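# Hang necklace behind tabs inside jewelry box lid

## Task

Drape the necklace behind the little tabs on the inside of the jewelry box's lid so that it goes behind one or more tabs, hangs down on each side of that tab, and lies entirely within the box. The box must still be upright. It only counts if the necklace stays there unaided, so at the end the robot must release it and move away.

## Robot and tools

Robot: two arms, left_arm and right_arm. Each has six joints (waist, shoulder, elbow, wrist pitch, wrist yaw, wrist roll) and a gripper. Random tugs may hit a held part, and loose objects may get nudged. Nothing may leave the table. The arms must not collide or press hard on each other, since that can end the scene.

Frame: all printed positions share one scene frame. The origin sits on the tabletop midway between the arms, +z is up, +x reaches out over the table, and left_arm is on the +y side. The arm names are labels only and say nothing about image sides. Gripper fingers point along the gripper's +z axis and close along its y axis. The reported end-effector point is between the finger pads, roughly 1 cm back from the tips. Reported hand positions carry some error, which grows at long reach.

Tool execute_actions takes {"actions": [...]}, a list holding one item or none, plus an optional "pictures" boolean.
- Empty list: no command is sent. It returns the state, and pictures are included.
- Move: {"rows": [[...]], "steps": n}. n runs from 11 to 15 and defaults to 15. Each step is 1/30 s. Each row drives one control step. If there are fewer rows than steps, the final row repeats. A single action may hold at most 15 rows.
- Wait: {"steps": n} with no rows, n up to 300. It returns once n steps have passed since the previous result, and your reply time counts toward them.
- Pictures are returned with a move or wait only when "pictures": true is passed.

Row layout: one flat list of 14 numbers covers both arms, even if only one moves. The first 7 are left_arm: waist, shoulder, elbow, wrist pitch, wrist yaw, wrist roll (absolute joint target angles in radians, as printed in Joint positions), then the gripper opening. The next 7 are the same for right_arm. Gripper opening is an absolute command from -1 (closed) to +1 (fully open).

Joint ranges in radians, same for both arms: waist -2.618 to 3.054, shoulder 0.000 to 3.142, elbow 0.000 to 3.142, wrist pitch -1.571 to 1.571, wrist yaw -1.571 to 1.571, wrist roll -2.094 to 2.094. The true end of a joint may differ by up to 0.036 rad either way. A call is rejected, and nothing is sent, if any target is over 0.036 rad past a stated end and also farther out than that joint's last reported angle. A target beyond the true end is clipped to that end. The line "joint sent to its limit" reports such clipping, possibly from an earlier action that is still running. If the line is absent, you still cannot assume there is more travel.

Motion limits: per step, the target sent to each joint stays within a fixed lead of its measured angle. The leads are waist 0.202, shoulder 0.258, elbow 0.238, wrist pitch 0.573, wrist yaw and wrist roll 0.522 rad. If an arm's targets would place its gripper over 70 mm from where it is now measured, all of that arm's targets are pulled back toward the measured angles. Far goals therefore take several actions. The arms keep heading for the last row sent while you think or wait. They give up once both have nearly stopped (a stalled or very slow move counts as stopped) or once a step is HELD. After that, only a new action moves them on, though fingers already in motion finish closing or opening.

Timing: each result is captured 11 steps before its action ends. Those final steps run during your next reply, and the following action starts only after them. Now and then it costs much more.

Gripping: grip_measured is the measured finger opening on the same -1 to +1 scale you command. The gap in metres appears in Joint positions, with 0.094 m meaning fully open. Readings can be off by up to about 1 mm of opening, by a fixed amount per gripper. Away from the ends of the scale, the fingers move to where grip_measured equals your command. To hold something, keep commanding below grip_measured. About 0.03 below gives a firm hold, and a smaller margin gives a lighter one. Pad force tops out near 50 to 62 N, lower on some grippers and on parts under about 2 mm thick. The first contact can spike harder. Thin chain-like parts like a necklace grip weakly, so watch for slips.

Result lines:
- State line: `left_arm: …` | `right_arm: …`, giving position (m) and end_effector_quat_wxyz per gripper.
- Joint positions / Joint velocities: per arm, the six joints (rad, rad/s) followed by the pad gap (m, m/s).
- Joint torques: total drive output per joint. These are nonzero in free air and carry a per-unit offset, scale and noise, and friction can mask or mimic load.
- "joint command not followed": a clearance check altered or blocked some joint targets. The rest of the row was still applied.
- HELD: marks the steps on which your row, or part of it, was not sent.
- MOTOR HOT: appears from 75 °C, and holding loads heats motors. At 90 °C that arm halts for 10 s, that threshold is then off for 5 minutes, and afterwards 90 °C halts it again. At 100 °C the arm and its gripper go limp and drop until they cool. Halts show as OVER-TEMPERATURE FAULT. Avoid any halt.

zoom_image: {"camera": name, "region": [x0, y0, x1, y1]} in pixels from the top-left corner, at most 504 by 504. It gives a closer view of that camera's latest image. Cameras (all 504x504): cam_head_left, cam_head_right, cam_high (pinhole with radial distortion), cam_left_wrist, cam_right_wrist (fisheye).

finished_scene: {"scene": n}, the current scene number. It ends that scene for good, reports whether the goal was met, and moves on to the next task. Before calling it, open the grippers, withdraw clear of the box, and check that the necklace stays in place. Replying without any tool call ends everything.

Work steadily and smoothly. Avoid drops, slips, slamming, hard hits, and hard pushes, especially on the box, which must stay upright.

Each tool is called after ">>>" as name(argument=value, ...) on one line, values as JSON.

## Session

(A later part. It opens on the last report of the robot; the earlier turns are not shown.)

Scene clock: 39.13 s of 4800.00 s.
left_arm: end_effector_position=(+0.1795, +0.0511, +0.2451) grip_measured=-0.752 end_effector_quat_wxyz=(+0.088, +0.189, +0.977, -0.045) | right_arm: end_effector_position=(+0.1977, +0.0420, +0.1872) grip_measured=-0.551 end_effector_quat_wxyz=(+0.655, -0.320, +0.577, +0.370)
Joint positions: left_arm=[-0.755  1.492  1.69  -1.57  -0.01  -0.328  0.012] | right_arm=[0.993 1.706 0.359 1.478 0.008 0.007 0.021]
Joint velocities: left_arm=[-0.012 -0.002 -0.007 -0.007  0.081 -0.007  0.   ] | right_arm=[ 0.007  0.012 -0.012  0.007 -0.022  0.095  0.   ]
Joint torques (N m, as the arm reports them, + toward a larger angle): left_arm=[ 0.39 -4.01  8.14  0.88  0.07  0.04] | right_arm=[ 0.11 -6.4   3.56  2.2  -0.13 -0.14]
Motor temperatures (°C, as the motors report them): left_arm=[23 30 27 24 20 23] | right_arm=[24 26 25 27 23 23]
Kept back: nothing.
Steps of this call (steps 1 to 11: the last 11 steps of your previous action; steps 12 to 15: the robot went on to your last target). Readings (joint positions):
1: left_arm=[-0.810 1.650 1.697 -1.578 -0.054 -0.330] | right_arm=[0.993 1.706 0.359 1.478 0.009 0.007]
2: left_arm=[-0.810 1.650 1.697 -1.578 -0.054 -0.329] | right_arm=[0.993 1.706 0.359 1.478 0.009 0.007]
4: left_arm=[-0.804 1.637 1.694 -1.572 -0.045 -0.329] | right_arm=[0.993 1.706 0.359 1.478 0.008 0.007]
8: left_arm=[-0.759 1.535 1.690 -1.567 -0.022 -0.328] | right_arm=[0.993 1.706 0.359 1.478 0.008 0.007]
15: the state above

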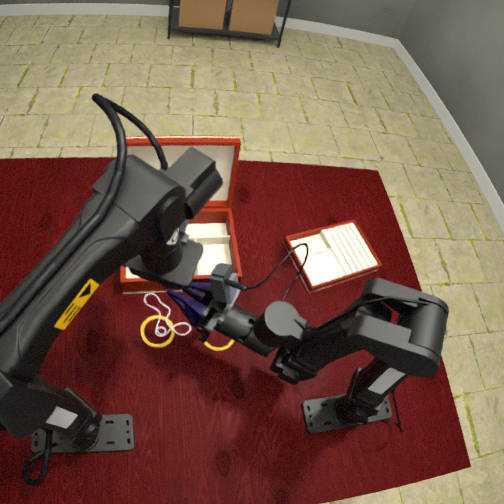

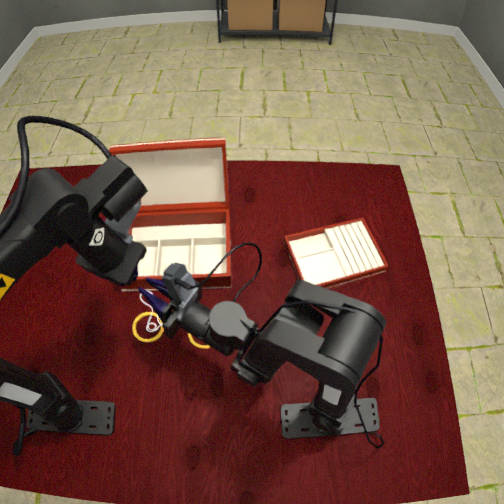

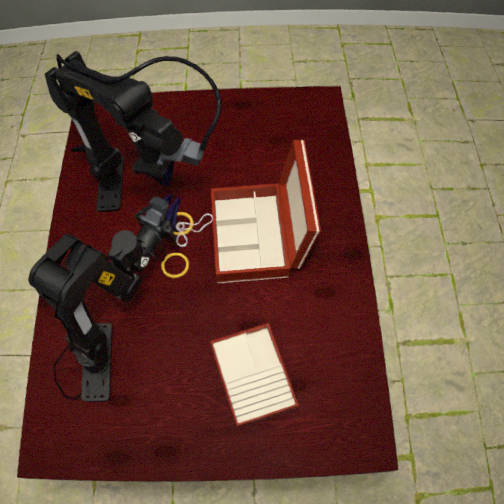

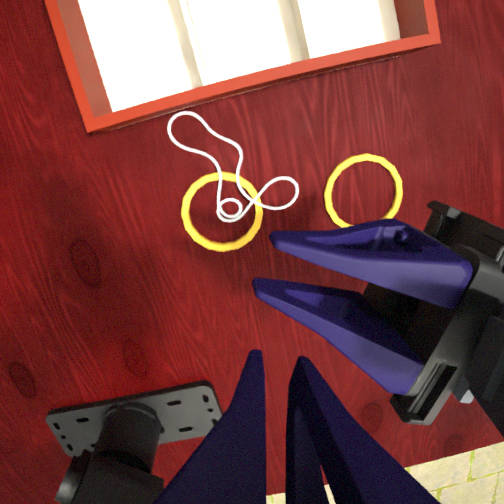

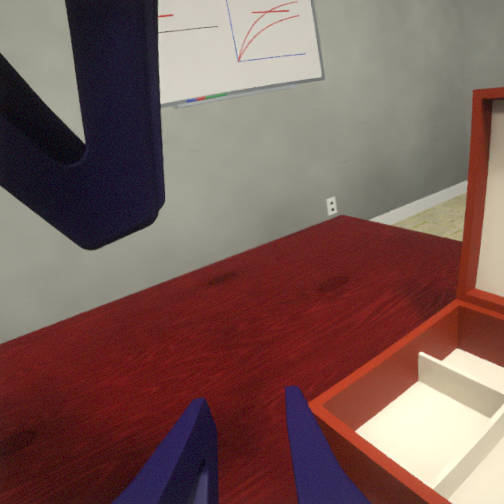

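>>> execute_actions(actions=[{"rows":[[-0.6,1.5,1.6,-1.5,0,0,-0.8,0.995,1.40,0.115,1.27,0,0,-1],[-0.6,1.5,1.6,-1.5,0,0,-0.8,0.995,1.40,0.115,1.27,0,0,-1],[-0.6,1.5,1.6,-1.5,0,0,-0.8,0.995,1.40,0.115,1.27,0,0,-1],[-0.6,1.5,1.6,-1.5,0,0,-0.8,0.995,1.40,0.115,1.27,0,0,-1],[-0.6,1.5,1.6,-1.5,0,0,-0.8,0.8,1.30,0.115,1.27,0,0,-1],[-0.6,1.5,1.6,-1.5,0,0,-0.8,0.7,1.30,0.115,1.27,0,0,-1],[-0.55,1.6,1.5,-1.4,0,0,-0.8,0.6,1.2,0.115,1.27,0,0,-1],[-0.506,1.735,1.41,-1.205,0,0,-0.8,0.5,1.2,0.115,1.27,0,0,-1]],"steps":15}])

>>> execute_actions(actions=[{"steps":30}], pictures=true)

Scene clock: 40.47 s of 4800.00 s.
left_arm: end_effector_position=(+0.2002, +0.0769, +0.2305) grip_measured=-0.798 end_effector_quat_wxyz=(+0.082, +0.215, +0.973, -0.034) | right_arm: end_effector_position=(+0.1692, -0.0052, +0.1758) grip_measured=-0.978 end_effector_quat_wxyz=(+0.635, -0.332, +0.598, +0.359)
Joint positions: left_arm=[-0.626  1.493  1.631 -1.531  0.004 -0.147  0.009] | right_arm=[0.993 1.455 0.149 1.368 0.008 0.007 0.001]
Joint velocities: left_arm=[ 0.799  0.09  -0.364  0.11  -0.11   0.828 -0.   ] | right_arm=[-0.007 -1.36  -1.101 -0.3    0.037 -0.022 -0.009]
Joint torques (N m, as the arm reports them, + toward a larger angle): left_arm=[-1.77 -4.47  6.64  0.97  0.19  0.06] | right_arm=[ 0.35 -1.05  6.15  1.69 -0.07 -0.11]
Motor temperatures (°C, as the motors report them): left_arm=[23 30 27 24 20 23] | right_arm=[24 26 25 27 23 23]
Steps of this call (steps 1 to 15: the robot went on to your last target; steps 16 to 36: nothing new was sent; steps 37 to 40: the first 4 steps of this action). Readings (joint positions):
37: left_arm=[-0.738 1.492 1.680 -1.560 0.003 -0.281] | right_arm=[0.993 1.673 0.334 1.448 0.008 0.007]
38: left_arm=[-0.702 1.490 1.664 -1.548 0.008 -0.224] | right_arm=[0.993 1.595 0.268 1.404 0.008 0.007]
40: the state above

Scene clock: 41.47 s of 4800.00 s.
left_arm: end_effector_position=(+0.2527, +0.0868, +0.1021) grip_measured=-0.798 end_effector_quat_wxyz=(+0.000, +0.227, +0.974, -0.001) | right_arm: end_effector_position=(+0.2720, -0.1405, +0.2214) grip_measured=-0.982 end_effector_quat_wxyz=(+0.743, -0.165, +0.615, +0.205)
Joint positions: left_arm=[-0.511  1.753  1.403 -1.22   0.001 -0.009  0.009] | right_arm=[0.505 1.214 0.113 1.29  0.008 0.006 0.001]
Joint velocities: left_arm=[-0.012 -0.022 -0.007 -0.022 -0.007 -0.051 -0.001] | right_arm=[-0.007 -0.002 -0.007  0.007 -0.022  0.051  0.002]
Joint torques (N m, as the arm reports them, + toward a larger angle): left_arm=[ 0.45 -8.53  8.23  0.63  0.01  0.04] | right_arm=[-0.44 -3.21  4.9   2.   -0.11 -0.09]
Motor temperatures (°C, as the motors report them): left_arm=[23 30 27 24 20 23] | right_arm=[24 26 25 27 23 23]
Kept back: nothing.
Steps of this call (steps 1 to 11: the last 11 steps of your previous action; steps 12 to 30: the robot went on to your last target). Readings (joint positions):
1: left_arm=[-0.606 1.496 1.622 -1.528 0.001 -0.121] | right_arm=[0.967 1.409 0.124 1.350 -0.011 0.006]
2: left_arm=[-0.598 1.498 1.616 -1.526 -0.000 -0.099] | right_arm=[0.903 1.370 0.114 1.328 -0.018 0.006]
4: left_arm=[-0.582 1.514 1.583 -1.490 0.001 -0.071] | right_arm=[0.754 1.286 0.113 1.300 -0.013 0.006]
8: left_arm=[-0.536 1.646 1.490 -1.361 0.001 -0.044] | right_arm=[0.522 1.214 0.113 1.308 0.010 0.006]
30: the state above

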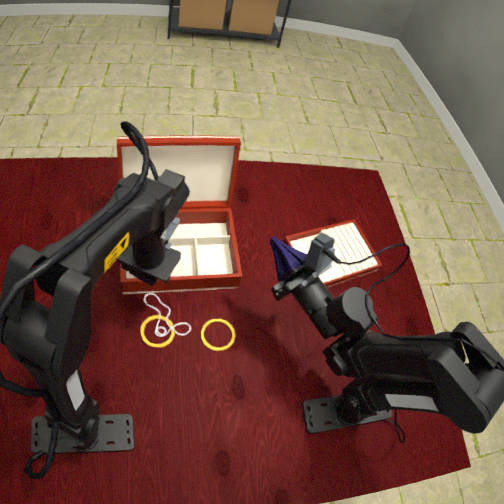

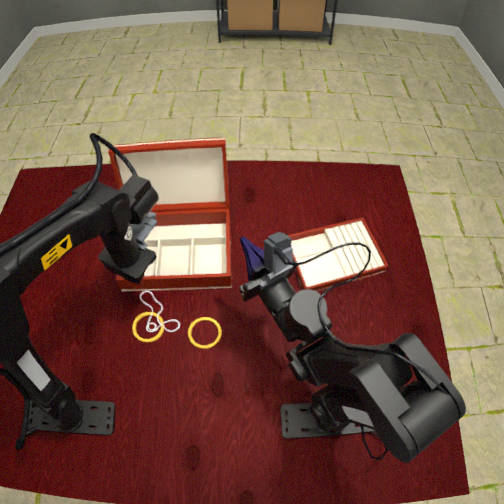

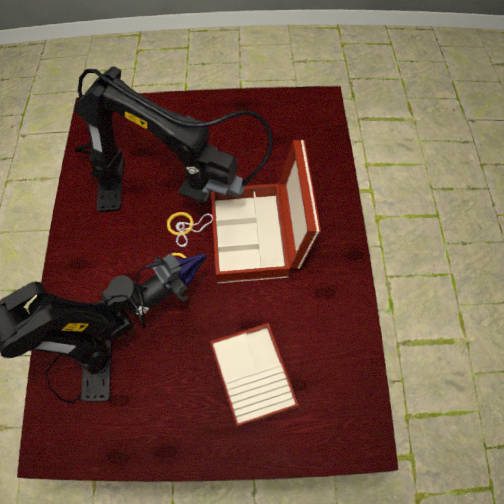

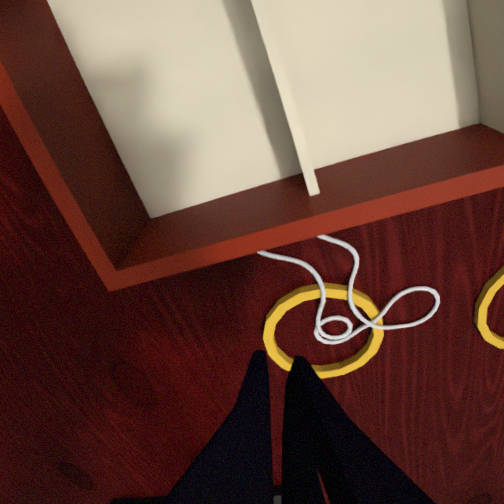

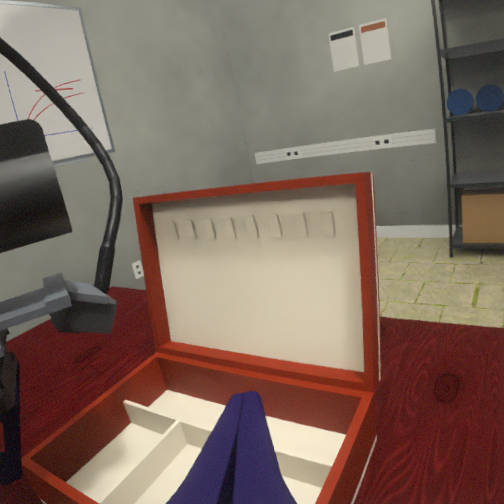

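>>> execute_actions(actions=[{"rows":[[-0.6,1.74,1.40,-1.2,0,-0.1,-0.8,0.3,1.1,0.3,1.2,0,0,-1],[-0.7,1.74,1.40,-1.2,0,-0.2,-0.8,0.3,1.1,0.3,1.2,0,0,-1],[-0.77,1.74,1.40,-1.2,0,-0.25,-0.8,0.3,1.1,0.3,1.2,0,0,-1],[-0.834,1.78,1.38,-1.15,0,-0.32,-0.8,0.3,1.1,0.3,1.2,0,0,-1],[-0.834,1.80,1.38,-1.12,0,-0.32,-0.8,0.3,1.1,0.3,1.2,0,0,-1],[-0.834,1.84,1.36,-1.07,0,-0.32,-0.8,0.3,1.1,0.3,1.2,0,0,-1],[-0.834,1.90,1.35,-0.99,0,-0.32,-0.8,0.3,1.1,0.3,1.2,0,0,-1]],"steps":15}])

>>> execute_actions(actions=[{"steps":25}], pictures=true)

Scene clock: 42.73 s of 4800.00 s.
left_arm: end_effector_position=(+0.2351, +0.0513, +0.1017) grip_measured=-0.798 end_effector_quat_wxyz=(+0.007, +0.232, +0.973, +0.005) | right_arm: end_effector_position=(+0.3043, -0.1811, +0.2715) grip_measured=-0.982 end_effector_quat_wxyz=(+0.787, -0.114, +0.586, +0.157)
Joint positions: left_arm=[-0.644  1.755  1.403 -1.21  -0.014 -0.13   0.009] | right_arm=[ 0.35   1.159  0.229  1.221 -0.004  0.006  0.001]
Joint velocities: left_arm=[-1.814  0.056 -0.007  0.33  -0.125 -1.267 -0.002] | right_arm=[-0.974 -0.501  1.057 -0.066  0.11   0.007 -0.   ]
Joint torques (N m, as the arm reports them, + toward a larger angle): left_arm=[-2.51 -5.57  5.66  0.68  0.18 -0.09] | right_arm=[ 0.82 -4.56  5.87  2.08 -0.12 -0.05]
Motor temperatures (°C, as the motors report them): left_arm=[23 30 27 24 20 23] | right_arm=[24 26 25 27 23 23]
Steps of this call (steps 1 to 15: the robot went on to your last target; steps 16 to 34: nothing new was sent; steps 35 to 38: the first 4 steps of this action). Readings (joint positions):
35: left_arm=[-0.519 1.753 1.403 -1.219 -0.002 -0.022] | right_arm=[0.484 1.205 0.126 1.272 -0.006 0.006]
36: left_arm=[-0.542 1.753 1.403 -1.219 -0.009 -0.052] | right_arm=[0.437 1.192 0.155 1.243 -0.010 0.006]
38: the state above

Scene clock: 43.57 s of 4800.00 s.
left_arm: end_effector_position=(+0.2125, -0.0212, +0.0407) grip_measured=-0.798 end_effector_quat_wxyz=(+0.001, +0.240, +0.971, -0.007) | right_arm: end_effector_position=(+0.3067, -0.1981, +0.3173) grip_measured=-0.982 end_effector_quat_wxyz=(+0.823, -0.090, +0.542, +0.143)
Joint positions: left_arm=[-0.839  1.911  1.355 -1.005  0.011 -0.31   0.009] | right_arm=[0.306 1.111 0.299 1.219 0.005 0.006 0.001]
Joint velocities: left_arm=[-0.022  0.007 -0.022  0.007  0.022  0.022 -0.   ] | right_arm=[-0.012 -0.017  0.002 -0.007 -0.022  0.022 -0.001]
Joint torques (N m, as the arm reports them, + toward a larger angle): left_arm=[ 0.44 -9.23  6.87  0.63 -0.09 -0.11] | right_arm=[-0.4  -3.13  5.66  1.82 -0.06 -0.09]
Motor temperatures (°C, as the motors report them): left_arm=[23 30 27 24 20 23] | right_arm=[24 26 25 27 23 23]
Kept back: nothing.
Steps of this call (steps 1 to 11: the last 11 steps of your previous action; steps 12 to 25: the robot went on to your last target). Readings (joint positions):
1: left_arm=[-0.709 1.759 1.403 -1.195 -0.014 -0.167] | right_arm=[0.325 1.142 0.261 1.222 0.001 0.006]
2: left_arm=[-0.770 1.770 1.403 -1.174 -0.010 -0.195] | right_arm=[0.311 1.128 0.283 1.228 0.004 0.006]
4: left_arm=[-0.850 1.816 1.402 -1.112 0.004 -0.235] | right_arm=[0.306 1.112 0.299 1.239 0.005 0.006]
8: left_arm=[-0.859 1.902 1.367 -1.033 0.012 -0.278] | right_arm=[0.306 1.111 0.299 1.228 0.005 0.006]
25: the state above

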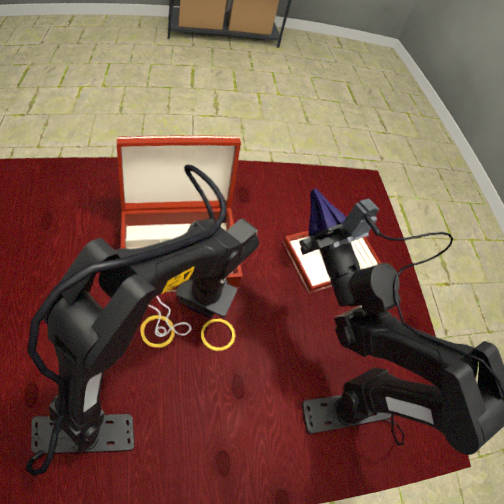

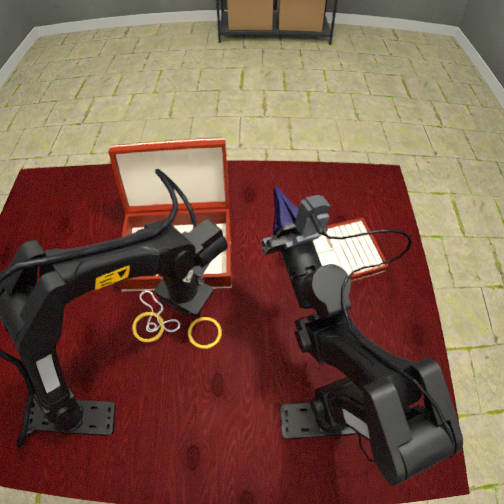

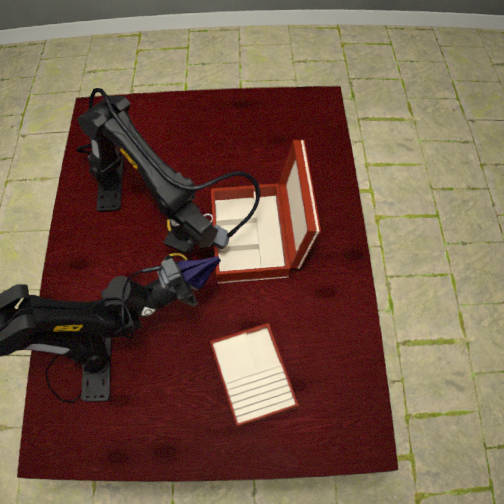

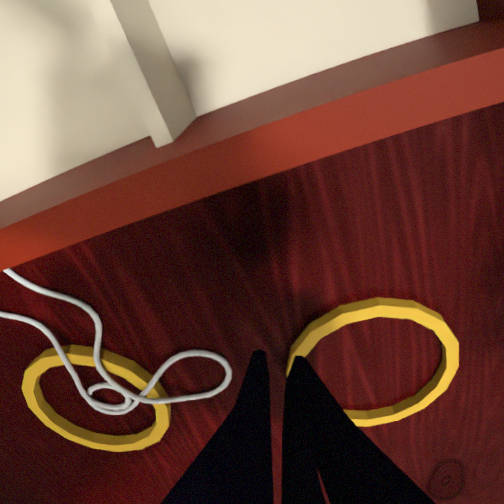

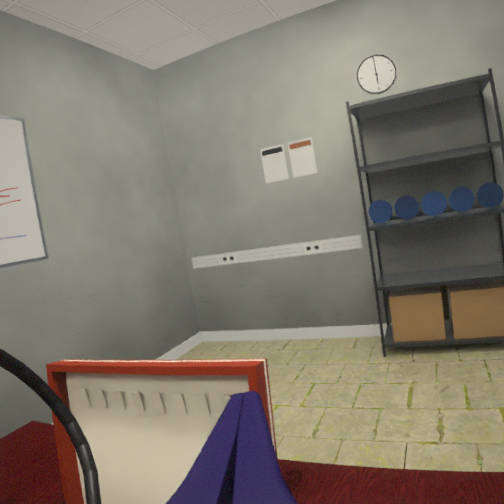

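>>> execute_actions(actions=[{"rows":[[-0.80,1.84,1.20,-0.91,0,-0.32,-0.8,0.3,1.1,0.3,1.2,0,0,-1]],"steps":15}])

>>> execute_actions(actions=[{"steps":20}], pictures=true)

Scene clock: 44.80 s of 4800.00 s.
left_arm: end_effector_position=(+0.2038, -0.0022, +0.0299) grip_measured=-0.798 end_effector_quat_wxyz=(-0.000, +0.229, +0.973, -0.006) | right_arm: end_effector_position=(+0.3067, -0.1981, +0.3173) grip_measured=-0.982 end_effector_quat_wxyz=(+0.823, -0.090, +0.542, +0.143)
Joint positions: left_arm=[-0.818  1.859  1.24  -0.946  0.011 -0.311  0.009] | right_arm=[0.306 1.111 0.299 1.219 0.005 0.006 0.001]
Joint velocities: left_arm=[ 0.212 -0.139 -0.589  0.007  0.022  0.007 -0.   ] | right_arm=[-0.012  0.002 -0.002 -0.007 -0.007  0.022  0.001]
Joint torques (N m, as the arm reports them, + toward a larger angle): left_arm=[ 0.45 -8.49  6.97  0.85 -0.09 -0.09] | right_arm=[-0.41 -2.85  5.61  1.82 -0.07 -0.08]
Motor temperatures (°C, as the motors report them): left_arm=[23 31 27 24 20 23] | right_arm=[24 26 25 27 23 23]
Steps of this call (steps 1 to 15: the robot went on to your last target; steps 16 to 33: nothing new was sent; steps 34 to 37: the first 4 steps of this action). Readings (joint positions):
34: left_arm=[-0.837 1.901 1.334 -0.980 0.011 -0.311] | right_arm=[0.306 1.111 0.299 1.219 0.005 0.006]
35: left_arm=[-0.832 1.883 1.296 -0.951 0.011 -0.311] | right_arm=[0.306 1.111 0.299 1.219 0.005 0.006]
37: the state above

Scene clock: 45.47 s of 4800.00 s.
left_arm: end_effector_position=(+0.2038, +0.0036, +0.0240) grip_measured=-0.798 end_effector_quat_wxyz=(-0.002, +0.223, +0.975, -0.005) | right_arm: end_effector_position=(+0.3067, -0.1981, +0.3173) grip_measured=-0.982 end_effector_quat_wxyz=(+0.823, -0.090, +0.542, +0.143)
Joint positions: left_arm=[-0.805  1.857  1.212 -0.924  0.01  -0.311  0.009] | right_arm=[0.306 1.111 0.299 1.219 0.005 0.006 0.001]
Joint velocities: left_arm=[-0.022  0.012 -0.022 -0.007 -0.022 -0.037 -0.   ] | right_arm=[ 0.002  0.007 -0.007  0.037  0.051  0.037 -0.001]
Joint torques (N m, as the arm reports them, + toward a larger angle): left_arm=[ 0.43 -9.02  6.15  0.61 -0.08 -0.11] | right_arm=[-0.54 -2.84  5.66  1.84 -0.04 -0.1 ]
Motor temperatures (°C, as the motors report them): left_arm=[23 31 27 24 20 23] | right_arm=[24 26 25 27 23 23]
Kept back: nothing.
Steps of this call (steps 1 to 11: the last 11 steps of your previous action; steps 12 to 20: the robot went on to your last target). Readings (joint positions):
1: left_arm=[-0.812 1.857 1.225 -0.946 0.010 -0.311] | right_arm=[0.306 1.111 0.299 1.219 0.005 0.006]
2: left_arm=[-0.808 1.857 1.217 -0.946 0.010 -0.311] | right_arm=[0.306 1.111 0.299 1.219 0.005 0.006]
4: left_arm=[-0.805 1.857 1.212 -0.945 0.010 -0.311] | right_arm=[0.306 1.111 0.299 1.219 0.005 0.006]
8: left_arm=[-0.805 1.857 1.212 -0.932 0.010 -0.311] | right_arm=[0.306 1.111 0.299 1.219 0.005 0.006]
20: the state above

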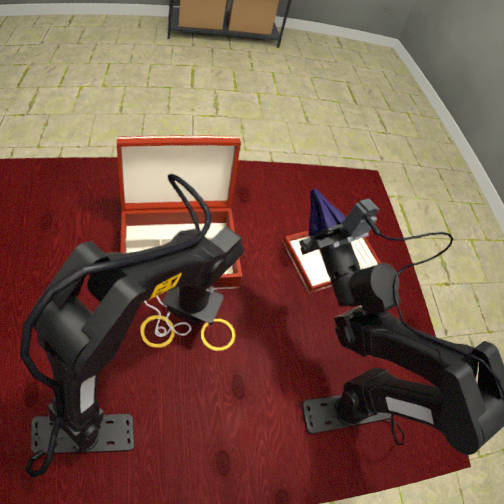

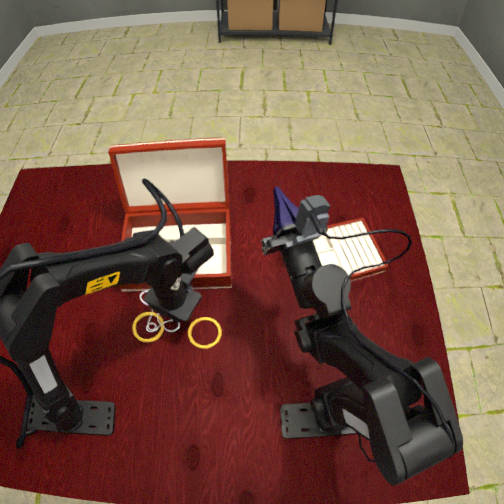

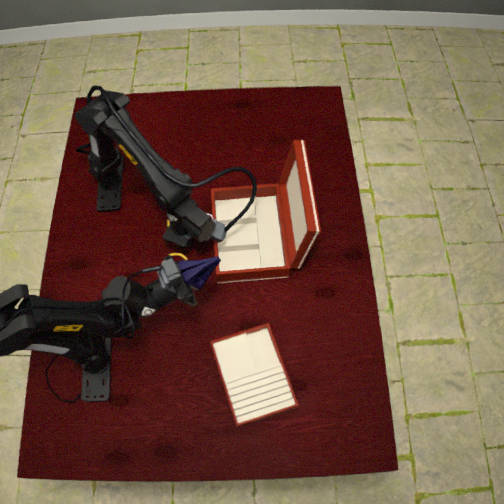

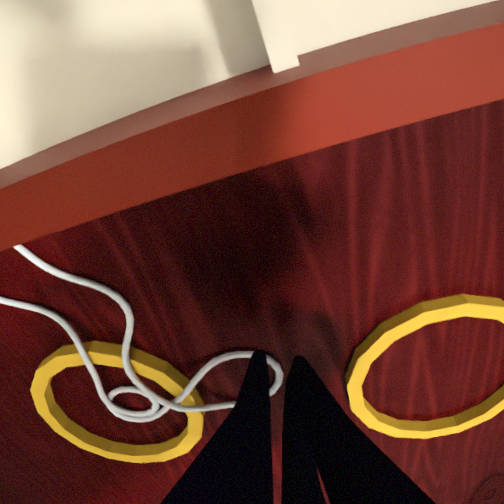

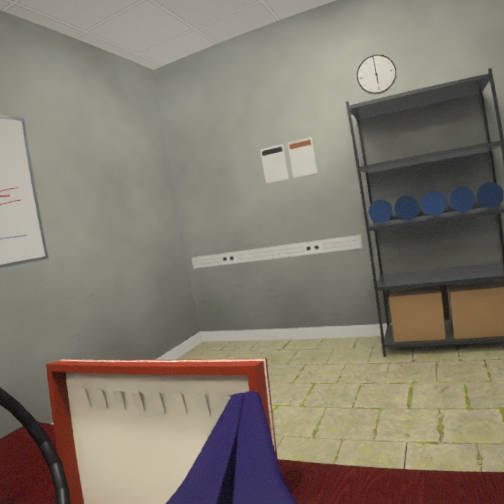

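>>> execute_actions(actions=[{"rows":[[-0.80,1.80,1.11,-0.86,0,-0.32,-0.8,0.3,1.1,0.3,1.2,0,0,-1]],"steps":15}])

>>> execute_actions(actions=[{"steps":18}], pictures=true)

Scene clock: 46.33 s of 4800.00 s.
left_arm: end_effector_position=(+0.1952, +0.0119, +0.0187) grip_measured=-0.798 end_effector_quat_wxyz=(-0.001, +0.223, +0.975, -0.005) | right_arm: end_effector_position=(+0.3067, -0.1981, +0.3173) grip_measured=-0.982 end_effector_quat_wxyz=(+0.823, -0.090, +0.542, +0.143)
Joint positions: left_arm=[-0.805  1.821  1.142 -0.888  0.01  -0.311  0.009] | right_arm=[0.306 1.111 0.299 1.219 0.005 0.006 0.001]
Joint velocities: left_arm=[ 0.007 -0.105 -0.344  0.037 -0.037  0.022 -0.001] | right_arm=[-0.012  0.002 -0.017 -0.037 -0.051  0.022 -0.   ]
Joint torques (N m, as the arm reports them, + toward a larger angle): left_arm=[ 0.45 -8.35  6.23  0.77 -0.09 -0.11] | right_arm=[-0.4  -2.94  5.67  1.84 -0.1  -0.03]
Motor temperatures (°C, as the motors report them): left_arm=[23 31 26 24 20 23] | right_arm=[24 26 25 27 23 23]
Steps of this call (steps 1 to 15: the robot went on to your last target; steps 16 to 22: nothing new was sent; steps 23 to 26: the first 4 steps of this action). Readings (joint positions):
23: left_arm=[-0.805 1.851 1.200 -0.909 0.010 -0.311] | right_arm=[0.306 1.111 0.299 1.219 0.005 0.006]
24: left_arm=[-0.805 1.839 1.177 -0.891 0.010 -0.311] | right_arm=[0.306 1.111 0.299 1.219 0.005 0.006]
26: the state above

Scene clock: 46.93 s of 4800.00 s.
left_arm: end_effector_position=(+0.1936, +0.0134, +0.0156) grip_measured=-0.798 end_effector_quat_wxyz=(-0.001, +0.223, +0.975, -0.005) | right_arm: end_effector_position=(+0.3067, -0.1981, +0.3173) grip_measured=-0.982 end_effector_quat_wxyz=(+0.823, -0.090, +0.542, +0.143)
Joint positions: left_arm=[-0.805  1.819  1.126 -0.874  0.01  -0.311  0.009] | right_arm=[0.306 1.111 0.299 1.219 0.005 0.006 0.001]
Joint velocities: left_arm=[-0.007 -0.017  0.002 -0.007 -0.037 -0.051 -0.   ] | right_arm=[ 0.002 -0.012 -0.007 -0.051 -0.037 -0.022 -0.   ]
Joint torques (N m, as the arm reports them, + toward a larger angle): left_arm=[ 0.42 -8.69  5.62  0.61 -0.09 -0.11] | right_arm=[-0.41 -2.96  5.81  1.83 -0.08 -0.09]
Motor temperatures (°C, as the motors report them): left_arm=[23 31 26 24 20 23] | right_arm=[24 26 25 27 23 23]
Kept back: nothing.
Steps of this call (steps 1 to 11: the last 11 steps of your previous action; steps 12 to 18: the robot went on to your last target). Readings (joint positions):
1: left_arm=[-0.805 1.819 1.133 -0.888 0.010 -0.311] | right_arm=[0.306 1.111 0.299 1.219 0.005 0.006]
2: left_arm=[-0.805 1.819 1.129 -0.888 0.010 -0.311] | right_arm=[0.306 1.111 0.299 1.219 0.005 0.006]
4: left_arm=[-0.805 1.819 1.126 -0.887 0.010 -0.311] | right_arm=[0.306 1.111 0.299 1.219 0.005 0.006]
8: left_arm=[-0.805 1.819 1.126 -0.879 0.010 -0.311] | right_arm=[0.306 1.111 0.299 1.219 0.005 0.006]
18: the state above

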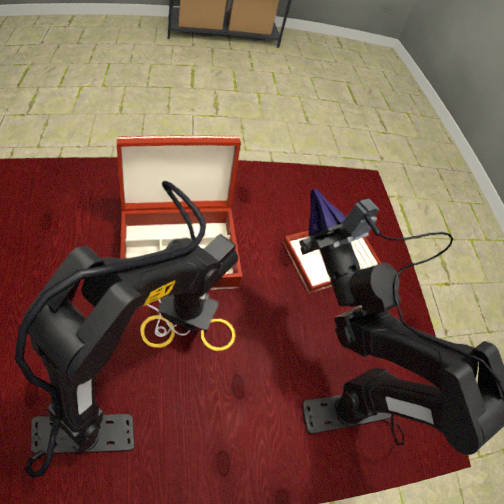

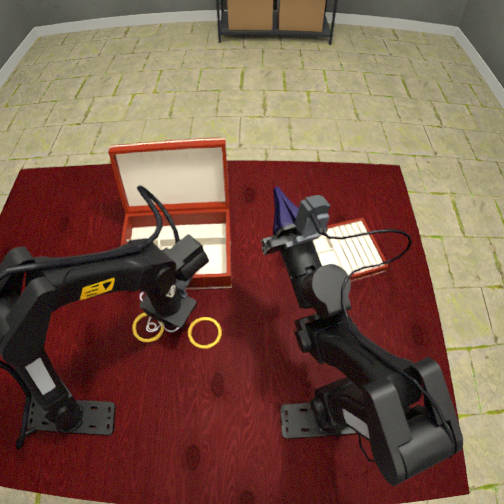

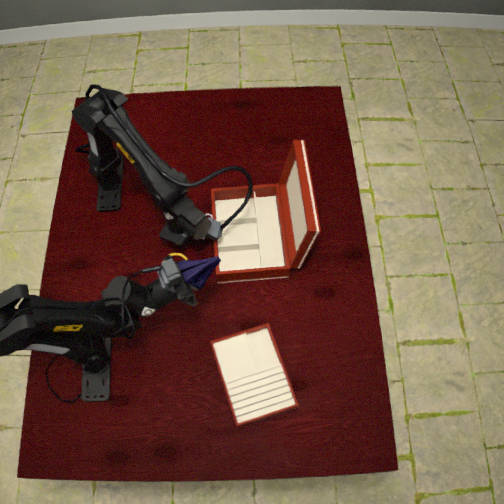

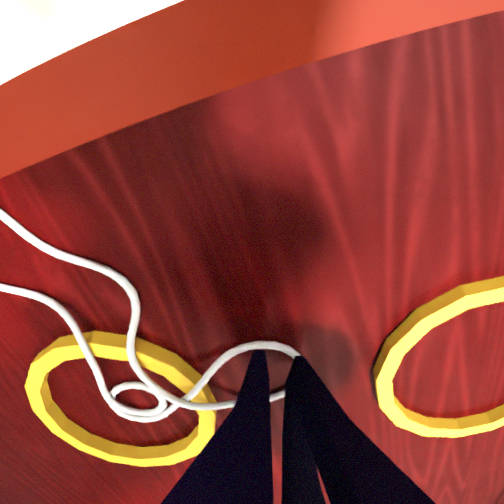

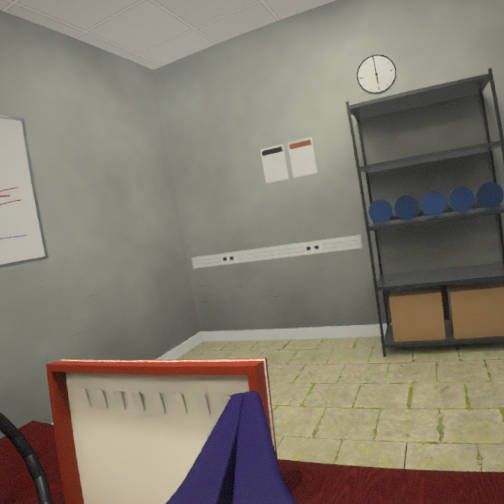

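>>> execute_actions(actions=[{"rows":[[-0.845,1.80,1.11,-0.86,0,-0.32,-0.8,0.3,1.1,0.3,1.2,0,0,-1]],"steps":15}])

>>> execute_actions(actions=[{"steps":18}], pictures=true)

Scene clock: 47.43 s of 4800.00 s.
left_arm: end_effector_position=(+0.1889, +0.0086, +0.0156) grip_measured=-0.798 end_effector_quat_wxyz=(-0.001, +0.234, +0.972, -0.005) | right_arm: end_effector_position=(+0.3067, -0.1981, +0.3173) grip_measured=-0.982 end_effector_quat_wxyz=(+0.823, -0.090, +0.542, +0.143)
Joint positions: left_arm=[-0.828  1.819  1.126 -0.874  0.008 -0.312  0.009] | right_arm=[0.306 1.111 0.299 1.219 0.005 0.006 0.001]
Joint velocities: left_arm=[-0.208  0.007 -0.037 -0.022 -0.022  0.007  0.001] | right_arm=[ 0.017 -0.007 -0.007 -0.037  0.007  0.081 -0.001]
Joint torques (N m, as the arm reports them, + toward a larger angle): left_arm=[-0.3  -8.75  5.62  0.62 -0.06 -0.1 ] | right_arm=[-0.59 -2.85  5.63  1.82 -0.1  -0.08]
Motor temperatures (°C, as the motors report them): left_arm=[23 31 26 24 20 23] | right_arm=[24 26 25 27 23 23]
Steps of this call (steps 1 to 11: the robot went on to your last target; steps 12 to 15: the first 4 steps of this action). Readings (joint positions):
12: left_arm=[-0.808 1.819 1.126 -0.874 0.009 -0.312] | right_arm=[0.306 1.111 0.299 1.219 0.005 0.006]
13: left_arm=[-0.813 1.819 1.126 -0.874 0.008 -0.312] | right_arm=[0.306 1.111 0.299 1.219 0.005 0.006]
15: the state above

Scene clock: 48.03 s of 4800.00 s.
left_arm: end_effector_position=(+0.1865, +0.0061, +0.0156) grip_measured=-0.798 end_effector_quat_wxyz=(-0.001, +0.239, +0.971, -0.005) | right_arm: end_effector_position=(+0.3067, -0.1981, +0.3173) grip_measured=-0.982 end_effector_quat_wxyz=(+0.823, -0.090, +0.542, +0.143)
Joint positions: left_arm=[-0.839  1.819  1.126 -0.874  0.008 -0.312  0.009] | right_arm=[0.306 1.111 0.299 1.219 0.005 0.006 0.001]
Joint velocities: left_arm=[-0.007  0.002 -0.012  0.007  0.022 -0.066 -0.   ] | right_arm=[-0.002  0.017  0.002  0.007 -0.051  0.037  0.001]
Joint torques (N m, as the arm reports them, + toward a larger angle): left_arm=[-0.39 -8.72  5.61  0.63 -0.08 -0.1 ] | right_arm=[-0.52 -2.9   5.73  1.79 -0.08 -0.07]
Motor temperatures (°C, as the motors report them): left_arm=[23 31 26 24 20 23] | right_arm=[24 26 25 27 23 23]
Kept back: nothing.
Steps of this call (steps 1 to 11: the last 11 steps of your previous action; steps 12 to 18: the robot went on to your last target). Readings (joint positions):
1: left_arm=[-0.834 1.819 1.126 -0.874 0.008 -0.312] | right_arm=[0.306 1.111 0.299 1.219 0.005 0.006]
2: left_arm=[-0.837 1.819 1.126 -0.874 0.008 -0.312] | right_arm=[0.306 1.111 0.299 1.219 0.005 0.006]
4: left_arm=[-0.839 1.819 1.126 -0.874 0.008 -0.312] | right_arm=[0.306 1.111 0.299 1.219 0.005 0.006]
8: left_arm=[-0.839 1.819 1.126 -0.874 0.008 -0.312] | right_arm=[0.306 1.111 0.299 1.219 0.005 0.006]
18: the state above

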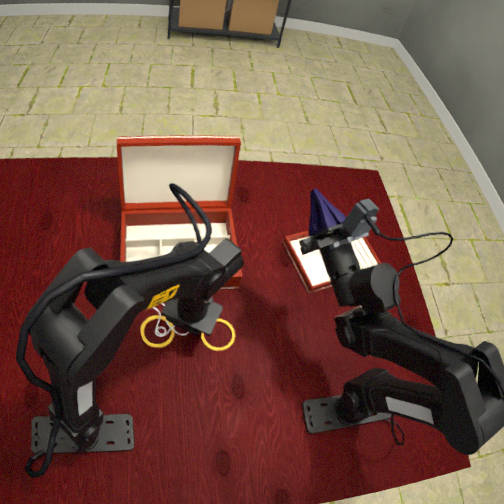

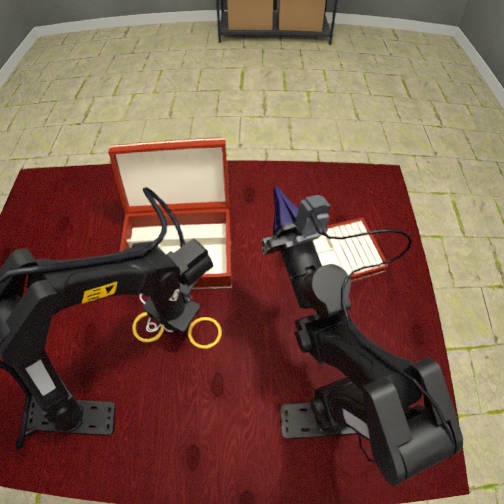

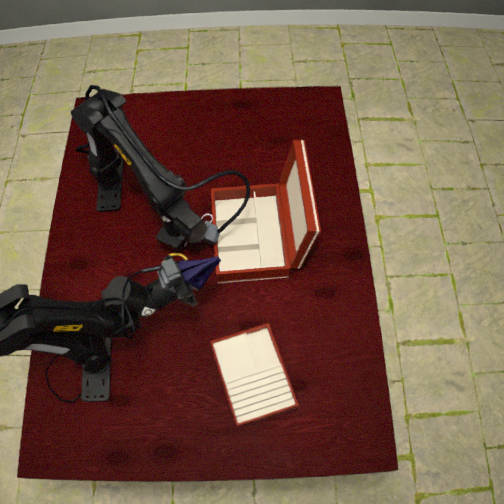

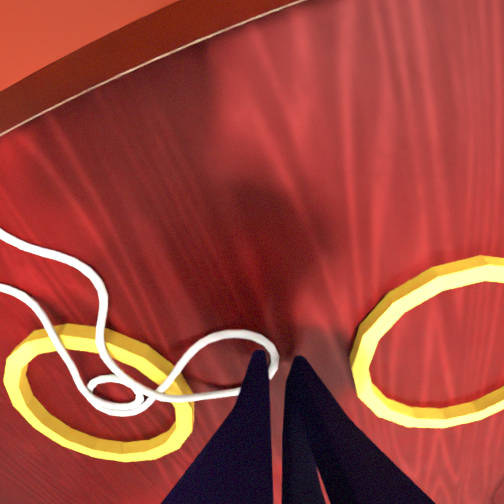

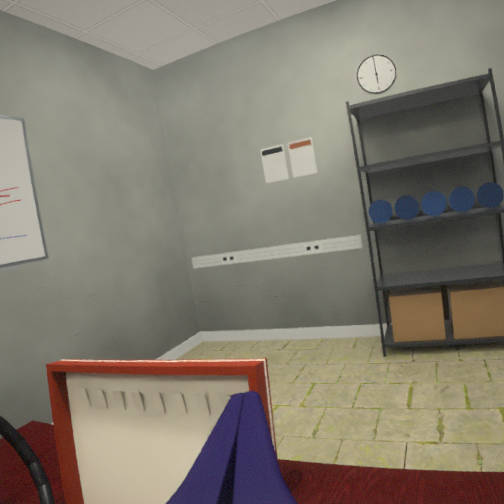

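Strand is centered at the tips. Descend, then close.

>>> execute_actions(actions=[{"rows":[[-0.845,1.875,1.13,-0.86,0,-0.32,-0.8,0.3,1.1,0.3,1.2,0,0,-1]],"steps":15}])

>>> execute_actions(actions=[{"steps":16}], pictures=true)

Scene clock: 48.53 s of 4800.00 s.
left_arm: end_effector_position=(+0.1871, +0.0056, +0.0103) grip_measured=-0.799 end_effector_quat_wxyz=(-0.005, +0.239, +0.971, -0.002) | right_arm: end_effector_position=(+0.3067, -0.1981, +0.3173) grip_measured=-0.982 end_effector_quat_wxyz=(+0.823, -0.090, +0.542, +0.143)
Joint positions: left_arm=[-0.839  1.839  1.128 -0.865  0.008 -0.312  0.009] | right_arm=[0.306 1.111 0.299 1.219 0.005 0.006 0.001]
Joint velocities: left_arm=[ 0.002  0.022 -0.007  0.11   0.022  0.007  0.001] | right_arm=[ 0.012  0.027  0.002 -0.037 -0.022 -0.081 -0.   ]
Joint torques (N m, as the arm reports them, + toward a larger angle): left_arm=[-0.35 -4.74  7.09  0.26 -0.09 -0.11] | right_arm=[-0.51 -2.98  5.68  1.87 -0.08 -0.06]
Motor temperatures (°C, as the motors report them): left_arm=[23 32 26 24 20 23] | right_arm=[24 26 25 27 23 23]
Steps of this call (steps 1 to 11: the robot went on to your last target; steps 12 to 15: the first 4 steps of this action). Readings (joint positions):
12: left_arm=[-0.839 1.823 1.126 -0.874 0.008 -0.312] | right_arm=[0.306 1.111 0.299 1.219 0.005 0.006]
13: left_arm=[-0.839 1.830 1.126 -0.871 0.008 -0.312] | right_arm=[0.306 1.111 0.299 1.219 0.005 0.006]
15: the state above

Scene clock: 49.07 s of 4800.00 s.
left_arm: end_effector_position=(+0.1872, +0.0054, +0.0102) grip_measured=-0.799 end_effector_quat_wxyz=(-0.004, +0.239, +0.971, -0.002) | right_arm: end_effector_position=(+0.3067, -0.1981, +0.3173) grip_measured=-0.982 end_effector_quat_wxyz=(+0.823, -0.090, +0.542, +0.143)
Joint positions: left_arm=[-0.839  1.84   1.128 -0.865  0.008 -0.312  0.009] | right_arm=[0.306 1.111 0.299 1.219 0.005 0.006 0.001]
Joint velocities: left_arm=[-0.017  0.012 -0.017 -0.095 -0.066 -0.007 -0.   ] | right_arm=[-0.017  0.002  0.002 -0.022 -0.095 -0.007  0.001]
Joint torques (N m, as the arm reports them, + toward a larger angle): left_arm=[-0.39 -4.88  7.08  0.52 -0.06 -0.11] | right_arm=[-0.6  -3.05  5.62  1.81 -0.02 -0.07]
Motor temperatures (°C, as the motors report them): left_arm=[23 31 26 24 20 23] | right_arm=[24 26 25 27 23 23]
Kept back: nothing.
Steps of this call (steps 1 to 11: the last 11 steps of your previous action; steps 12 to 15: the robot went on to your last target; step 16: nothing new was sent). Readings (joint positions):
1: left_arm=[-0.839 1.840 1.128 -0.865 0.008 -0.312] | right_arm=[0.306 1.111 0.299 1.219 0.005 0.006]
2: left_arm=[-0.839 1.840 1.128 -0.865 0.008 -0.312] | right_arm=[0.306 1.111 0.299 1.219 0.005 0.006]
4: left_arm=[-0.839 1.840 1.128 -0.865 0.008 -0.312] | right_arm=[0.306 1.111 0.299 1.219 0.005 0.006]
8: left_arm=[-0.839 1.840 1.128 -0.865 0.008 -0.312] | right_arm=[0.306 1.111 0.299 1.219 0.005 0.006]
16: the state above
All arms were judged still, so your last target was given up. Only a new action makes them travel on or press farther. Fingers that are still opening or closing keep moving.

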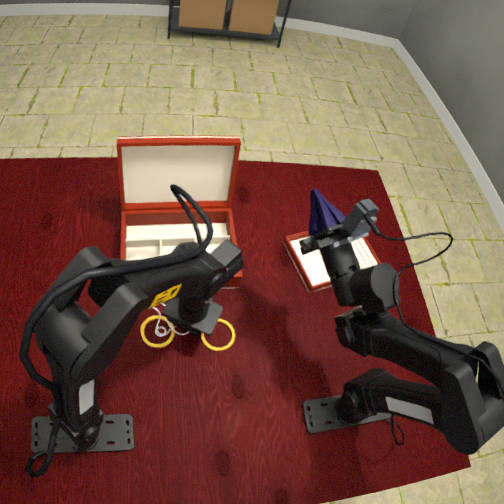

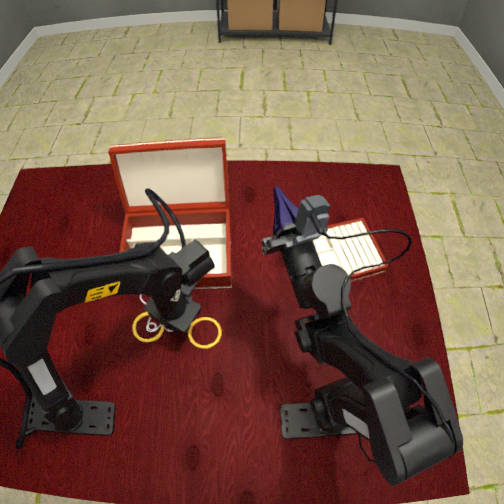

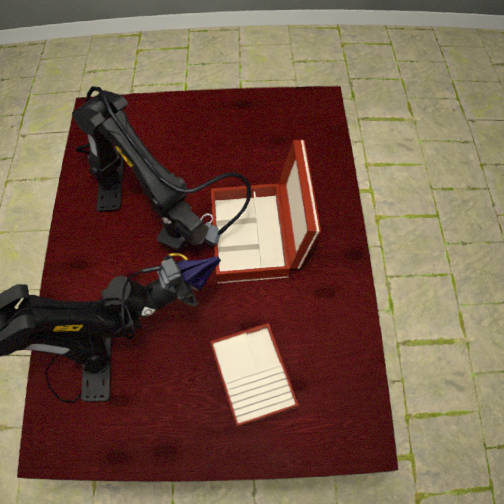

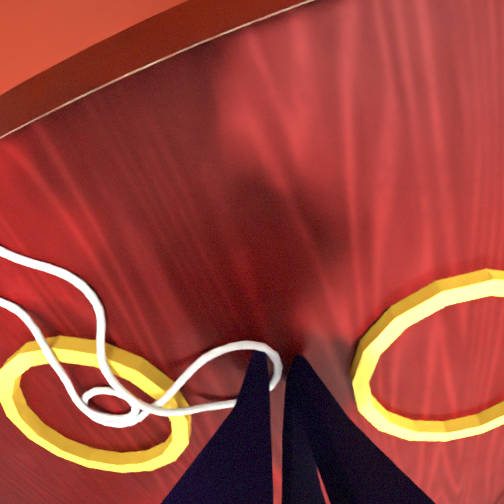

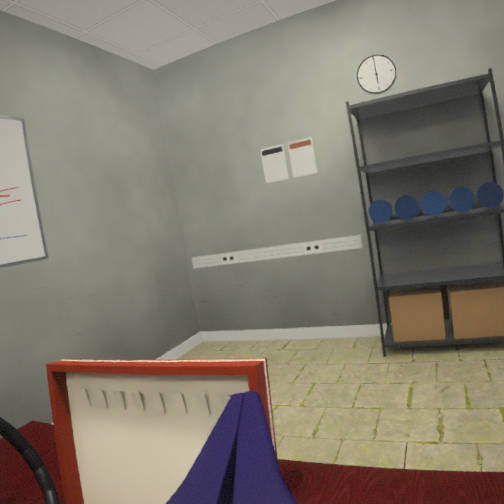

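>>> execute_actions(actions=[{"rows":[[-0.845,1.865,1.13,-0.86,0,-0.32,-1,0.3,1.1,0.3,1.2,0,0,-1]],"steps":15}])

>>> execute_actions(actions=[{"steps":13}])

Scene clock: 49.37 s of 4800.00 s.
left_arm: end_effector_position=(+0.1871, +0.0050, +0.0102) grip_measured=-0.988 end_effector_quat_wxyz=(-0.005, +0.239, +0.971, -0.003) | right_arm: end_effector_position=(+0.3067, -0.1981, +0.3173) grip_measured=-0.982 end_effector_quat_wxyz=(+0.823, -0.090, +0.542, +0.143)
Joint positions: left_arm=[-0.839  1.84   1.128 -0.864  0.011 -0.312  0.001] | right_arm=[0.306 1.111 0.299 1.219 0.005 0.006 0.001]
Joint velocities: left_arm=[-0.012 -0.012 -0.017  0.007 -0.051 -0.007 -0.001] | right_arm=[ 0.007  0.017  0.007 -0.022 -0.007  0.007 -0.001]
Joint torques (N m, as the arm reports them, + toward a larger angle): left_arm=[-0.37 -5.57  7.12  0.52 -0.1  -0.1 ] | right_arm=[-0.37 -2.91  5.63  1.8  -0.04 -0.08]
Motor temperatures (°C, as the motors report them): left_arm=[23 31 26 24 20 23] | right_arm=[24 26 25 27 23 23]
Steps of this call (steps 1 to 5: nothing new was sent; steps 6 to 9: the first 4 steps of this action). Readings (joint positions):
6: left_arm=[-0.839 1.840 1.128 -0.864 0.010 -0.312] | right_arm=[0.306 1.111 0.299 1.219 0.005 0.006]
7: left_arm=[-0.839 1.840 1.128 -0.864 0.011 -0.312] | right_arm=[0.306 1.111 0.299 1.219 0.005 0.006]
9: the state above

Scene clock: 49.80 s of 4800.00 s.
left_arm: end_effector_position=(+0.1871, +0.0050, +0.0102) grip_measured=-0.988 end_effector_quat_wxyz=(-0.005, +0.239, +0.971, -0.003) | right_arm: end_effector_position=(+0.3067, -0.1981, +0.3173) grip_measured=-0.982 end_effector_quat_wxyz=(+0.823, -0.090, +0.542, +0.143)
Joint positions: left_arm=[-0.839  1.84   1.128 -0.864  0.011 -0.312  0.001] | right_arm=[0.306 1.111 0.299 1.219 0.005 0.006 0.001]
Joint velocities: left_arm=[-0.007 -0.007 -0.012 -0.037  0.007  0.022  0.001] | right_arm=[ 0.012  0.002 -0.002 -0.037 -0.007 -0.022 -0.   ]
Joint torques (N m, as the arm reports them, + toward a larger angle): left_arm=[-0.34 -5.49  7.08  0.5  -0.1  -0.11] | right_arm=[-0.63 -3.1   5.54  1.85 -0.07 -0.1 ]
Motor temperatures (°C, as the motors report them): left_arm=[23 31 26 24 20 23] | right_arm=[24 26 25 27 23 23]
Kept back: nothing.
Steps of this call (steps 1 to 11: the last 11 steps of your previous action; steps 12 to 13: the robot went on to your last target). Readings (joint positions):
1: left_arm=[-0.839 1.840 1.128 -0.864 0.011 -0.312] | right_arm=[0.306 1.111 0.299 1.219 0.005 0.006]
2: left_arm=[-0.839 1.840 1.128 -0.864 0.011 -0.312] | right_arm=[0.306 1.111 0.299 1.219 0.005 0.006]
4: left_arm=[-0.839 1.840 1.128 -0.864 0.011 -0.312] | right_arm=[0.306 1.111 0.299 1.219 0.005 0.006]
8: left_arm=[-0.839 1.840 1.128 -0.864 0.011 -0.312] | right_arm=[0.306 1.111 0.299 1.219 0.005 0.006]
13: the state above


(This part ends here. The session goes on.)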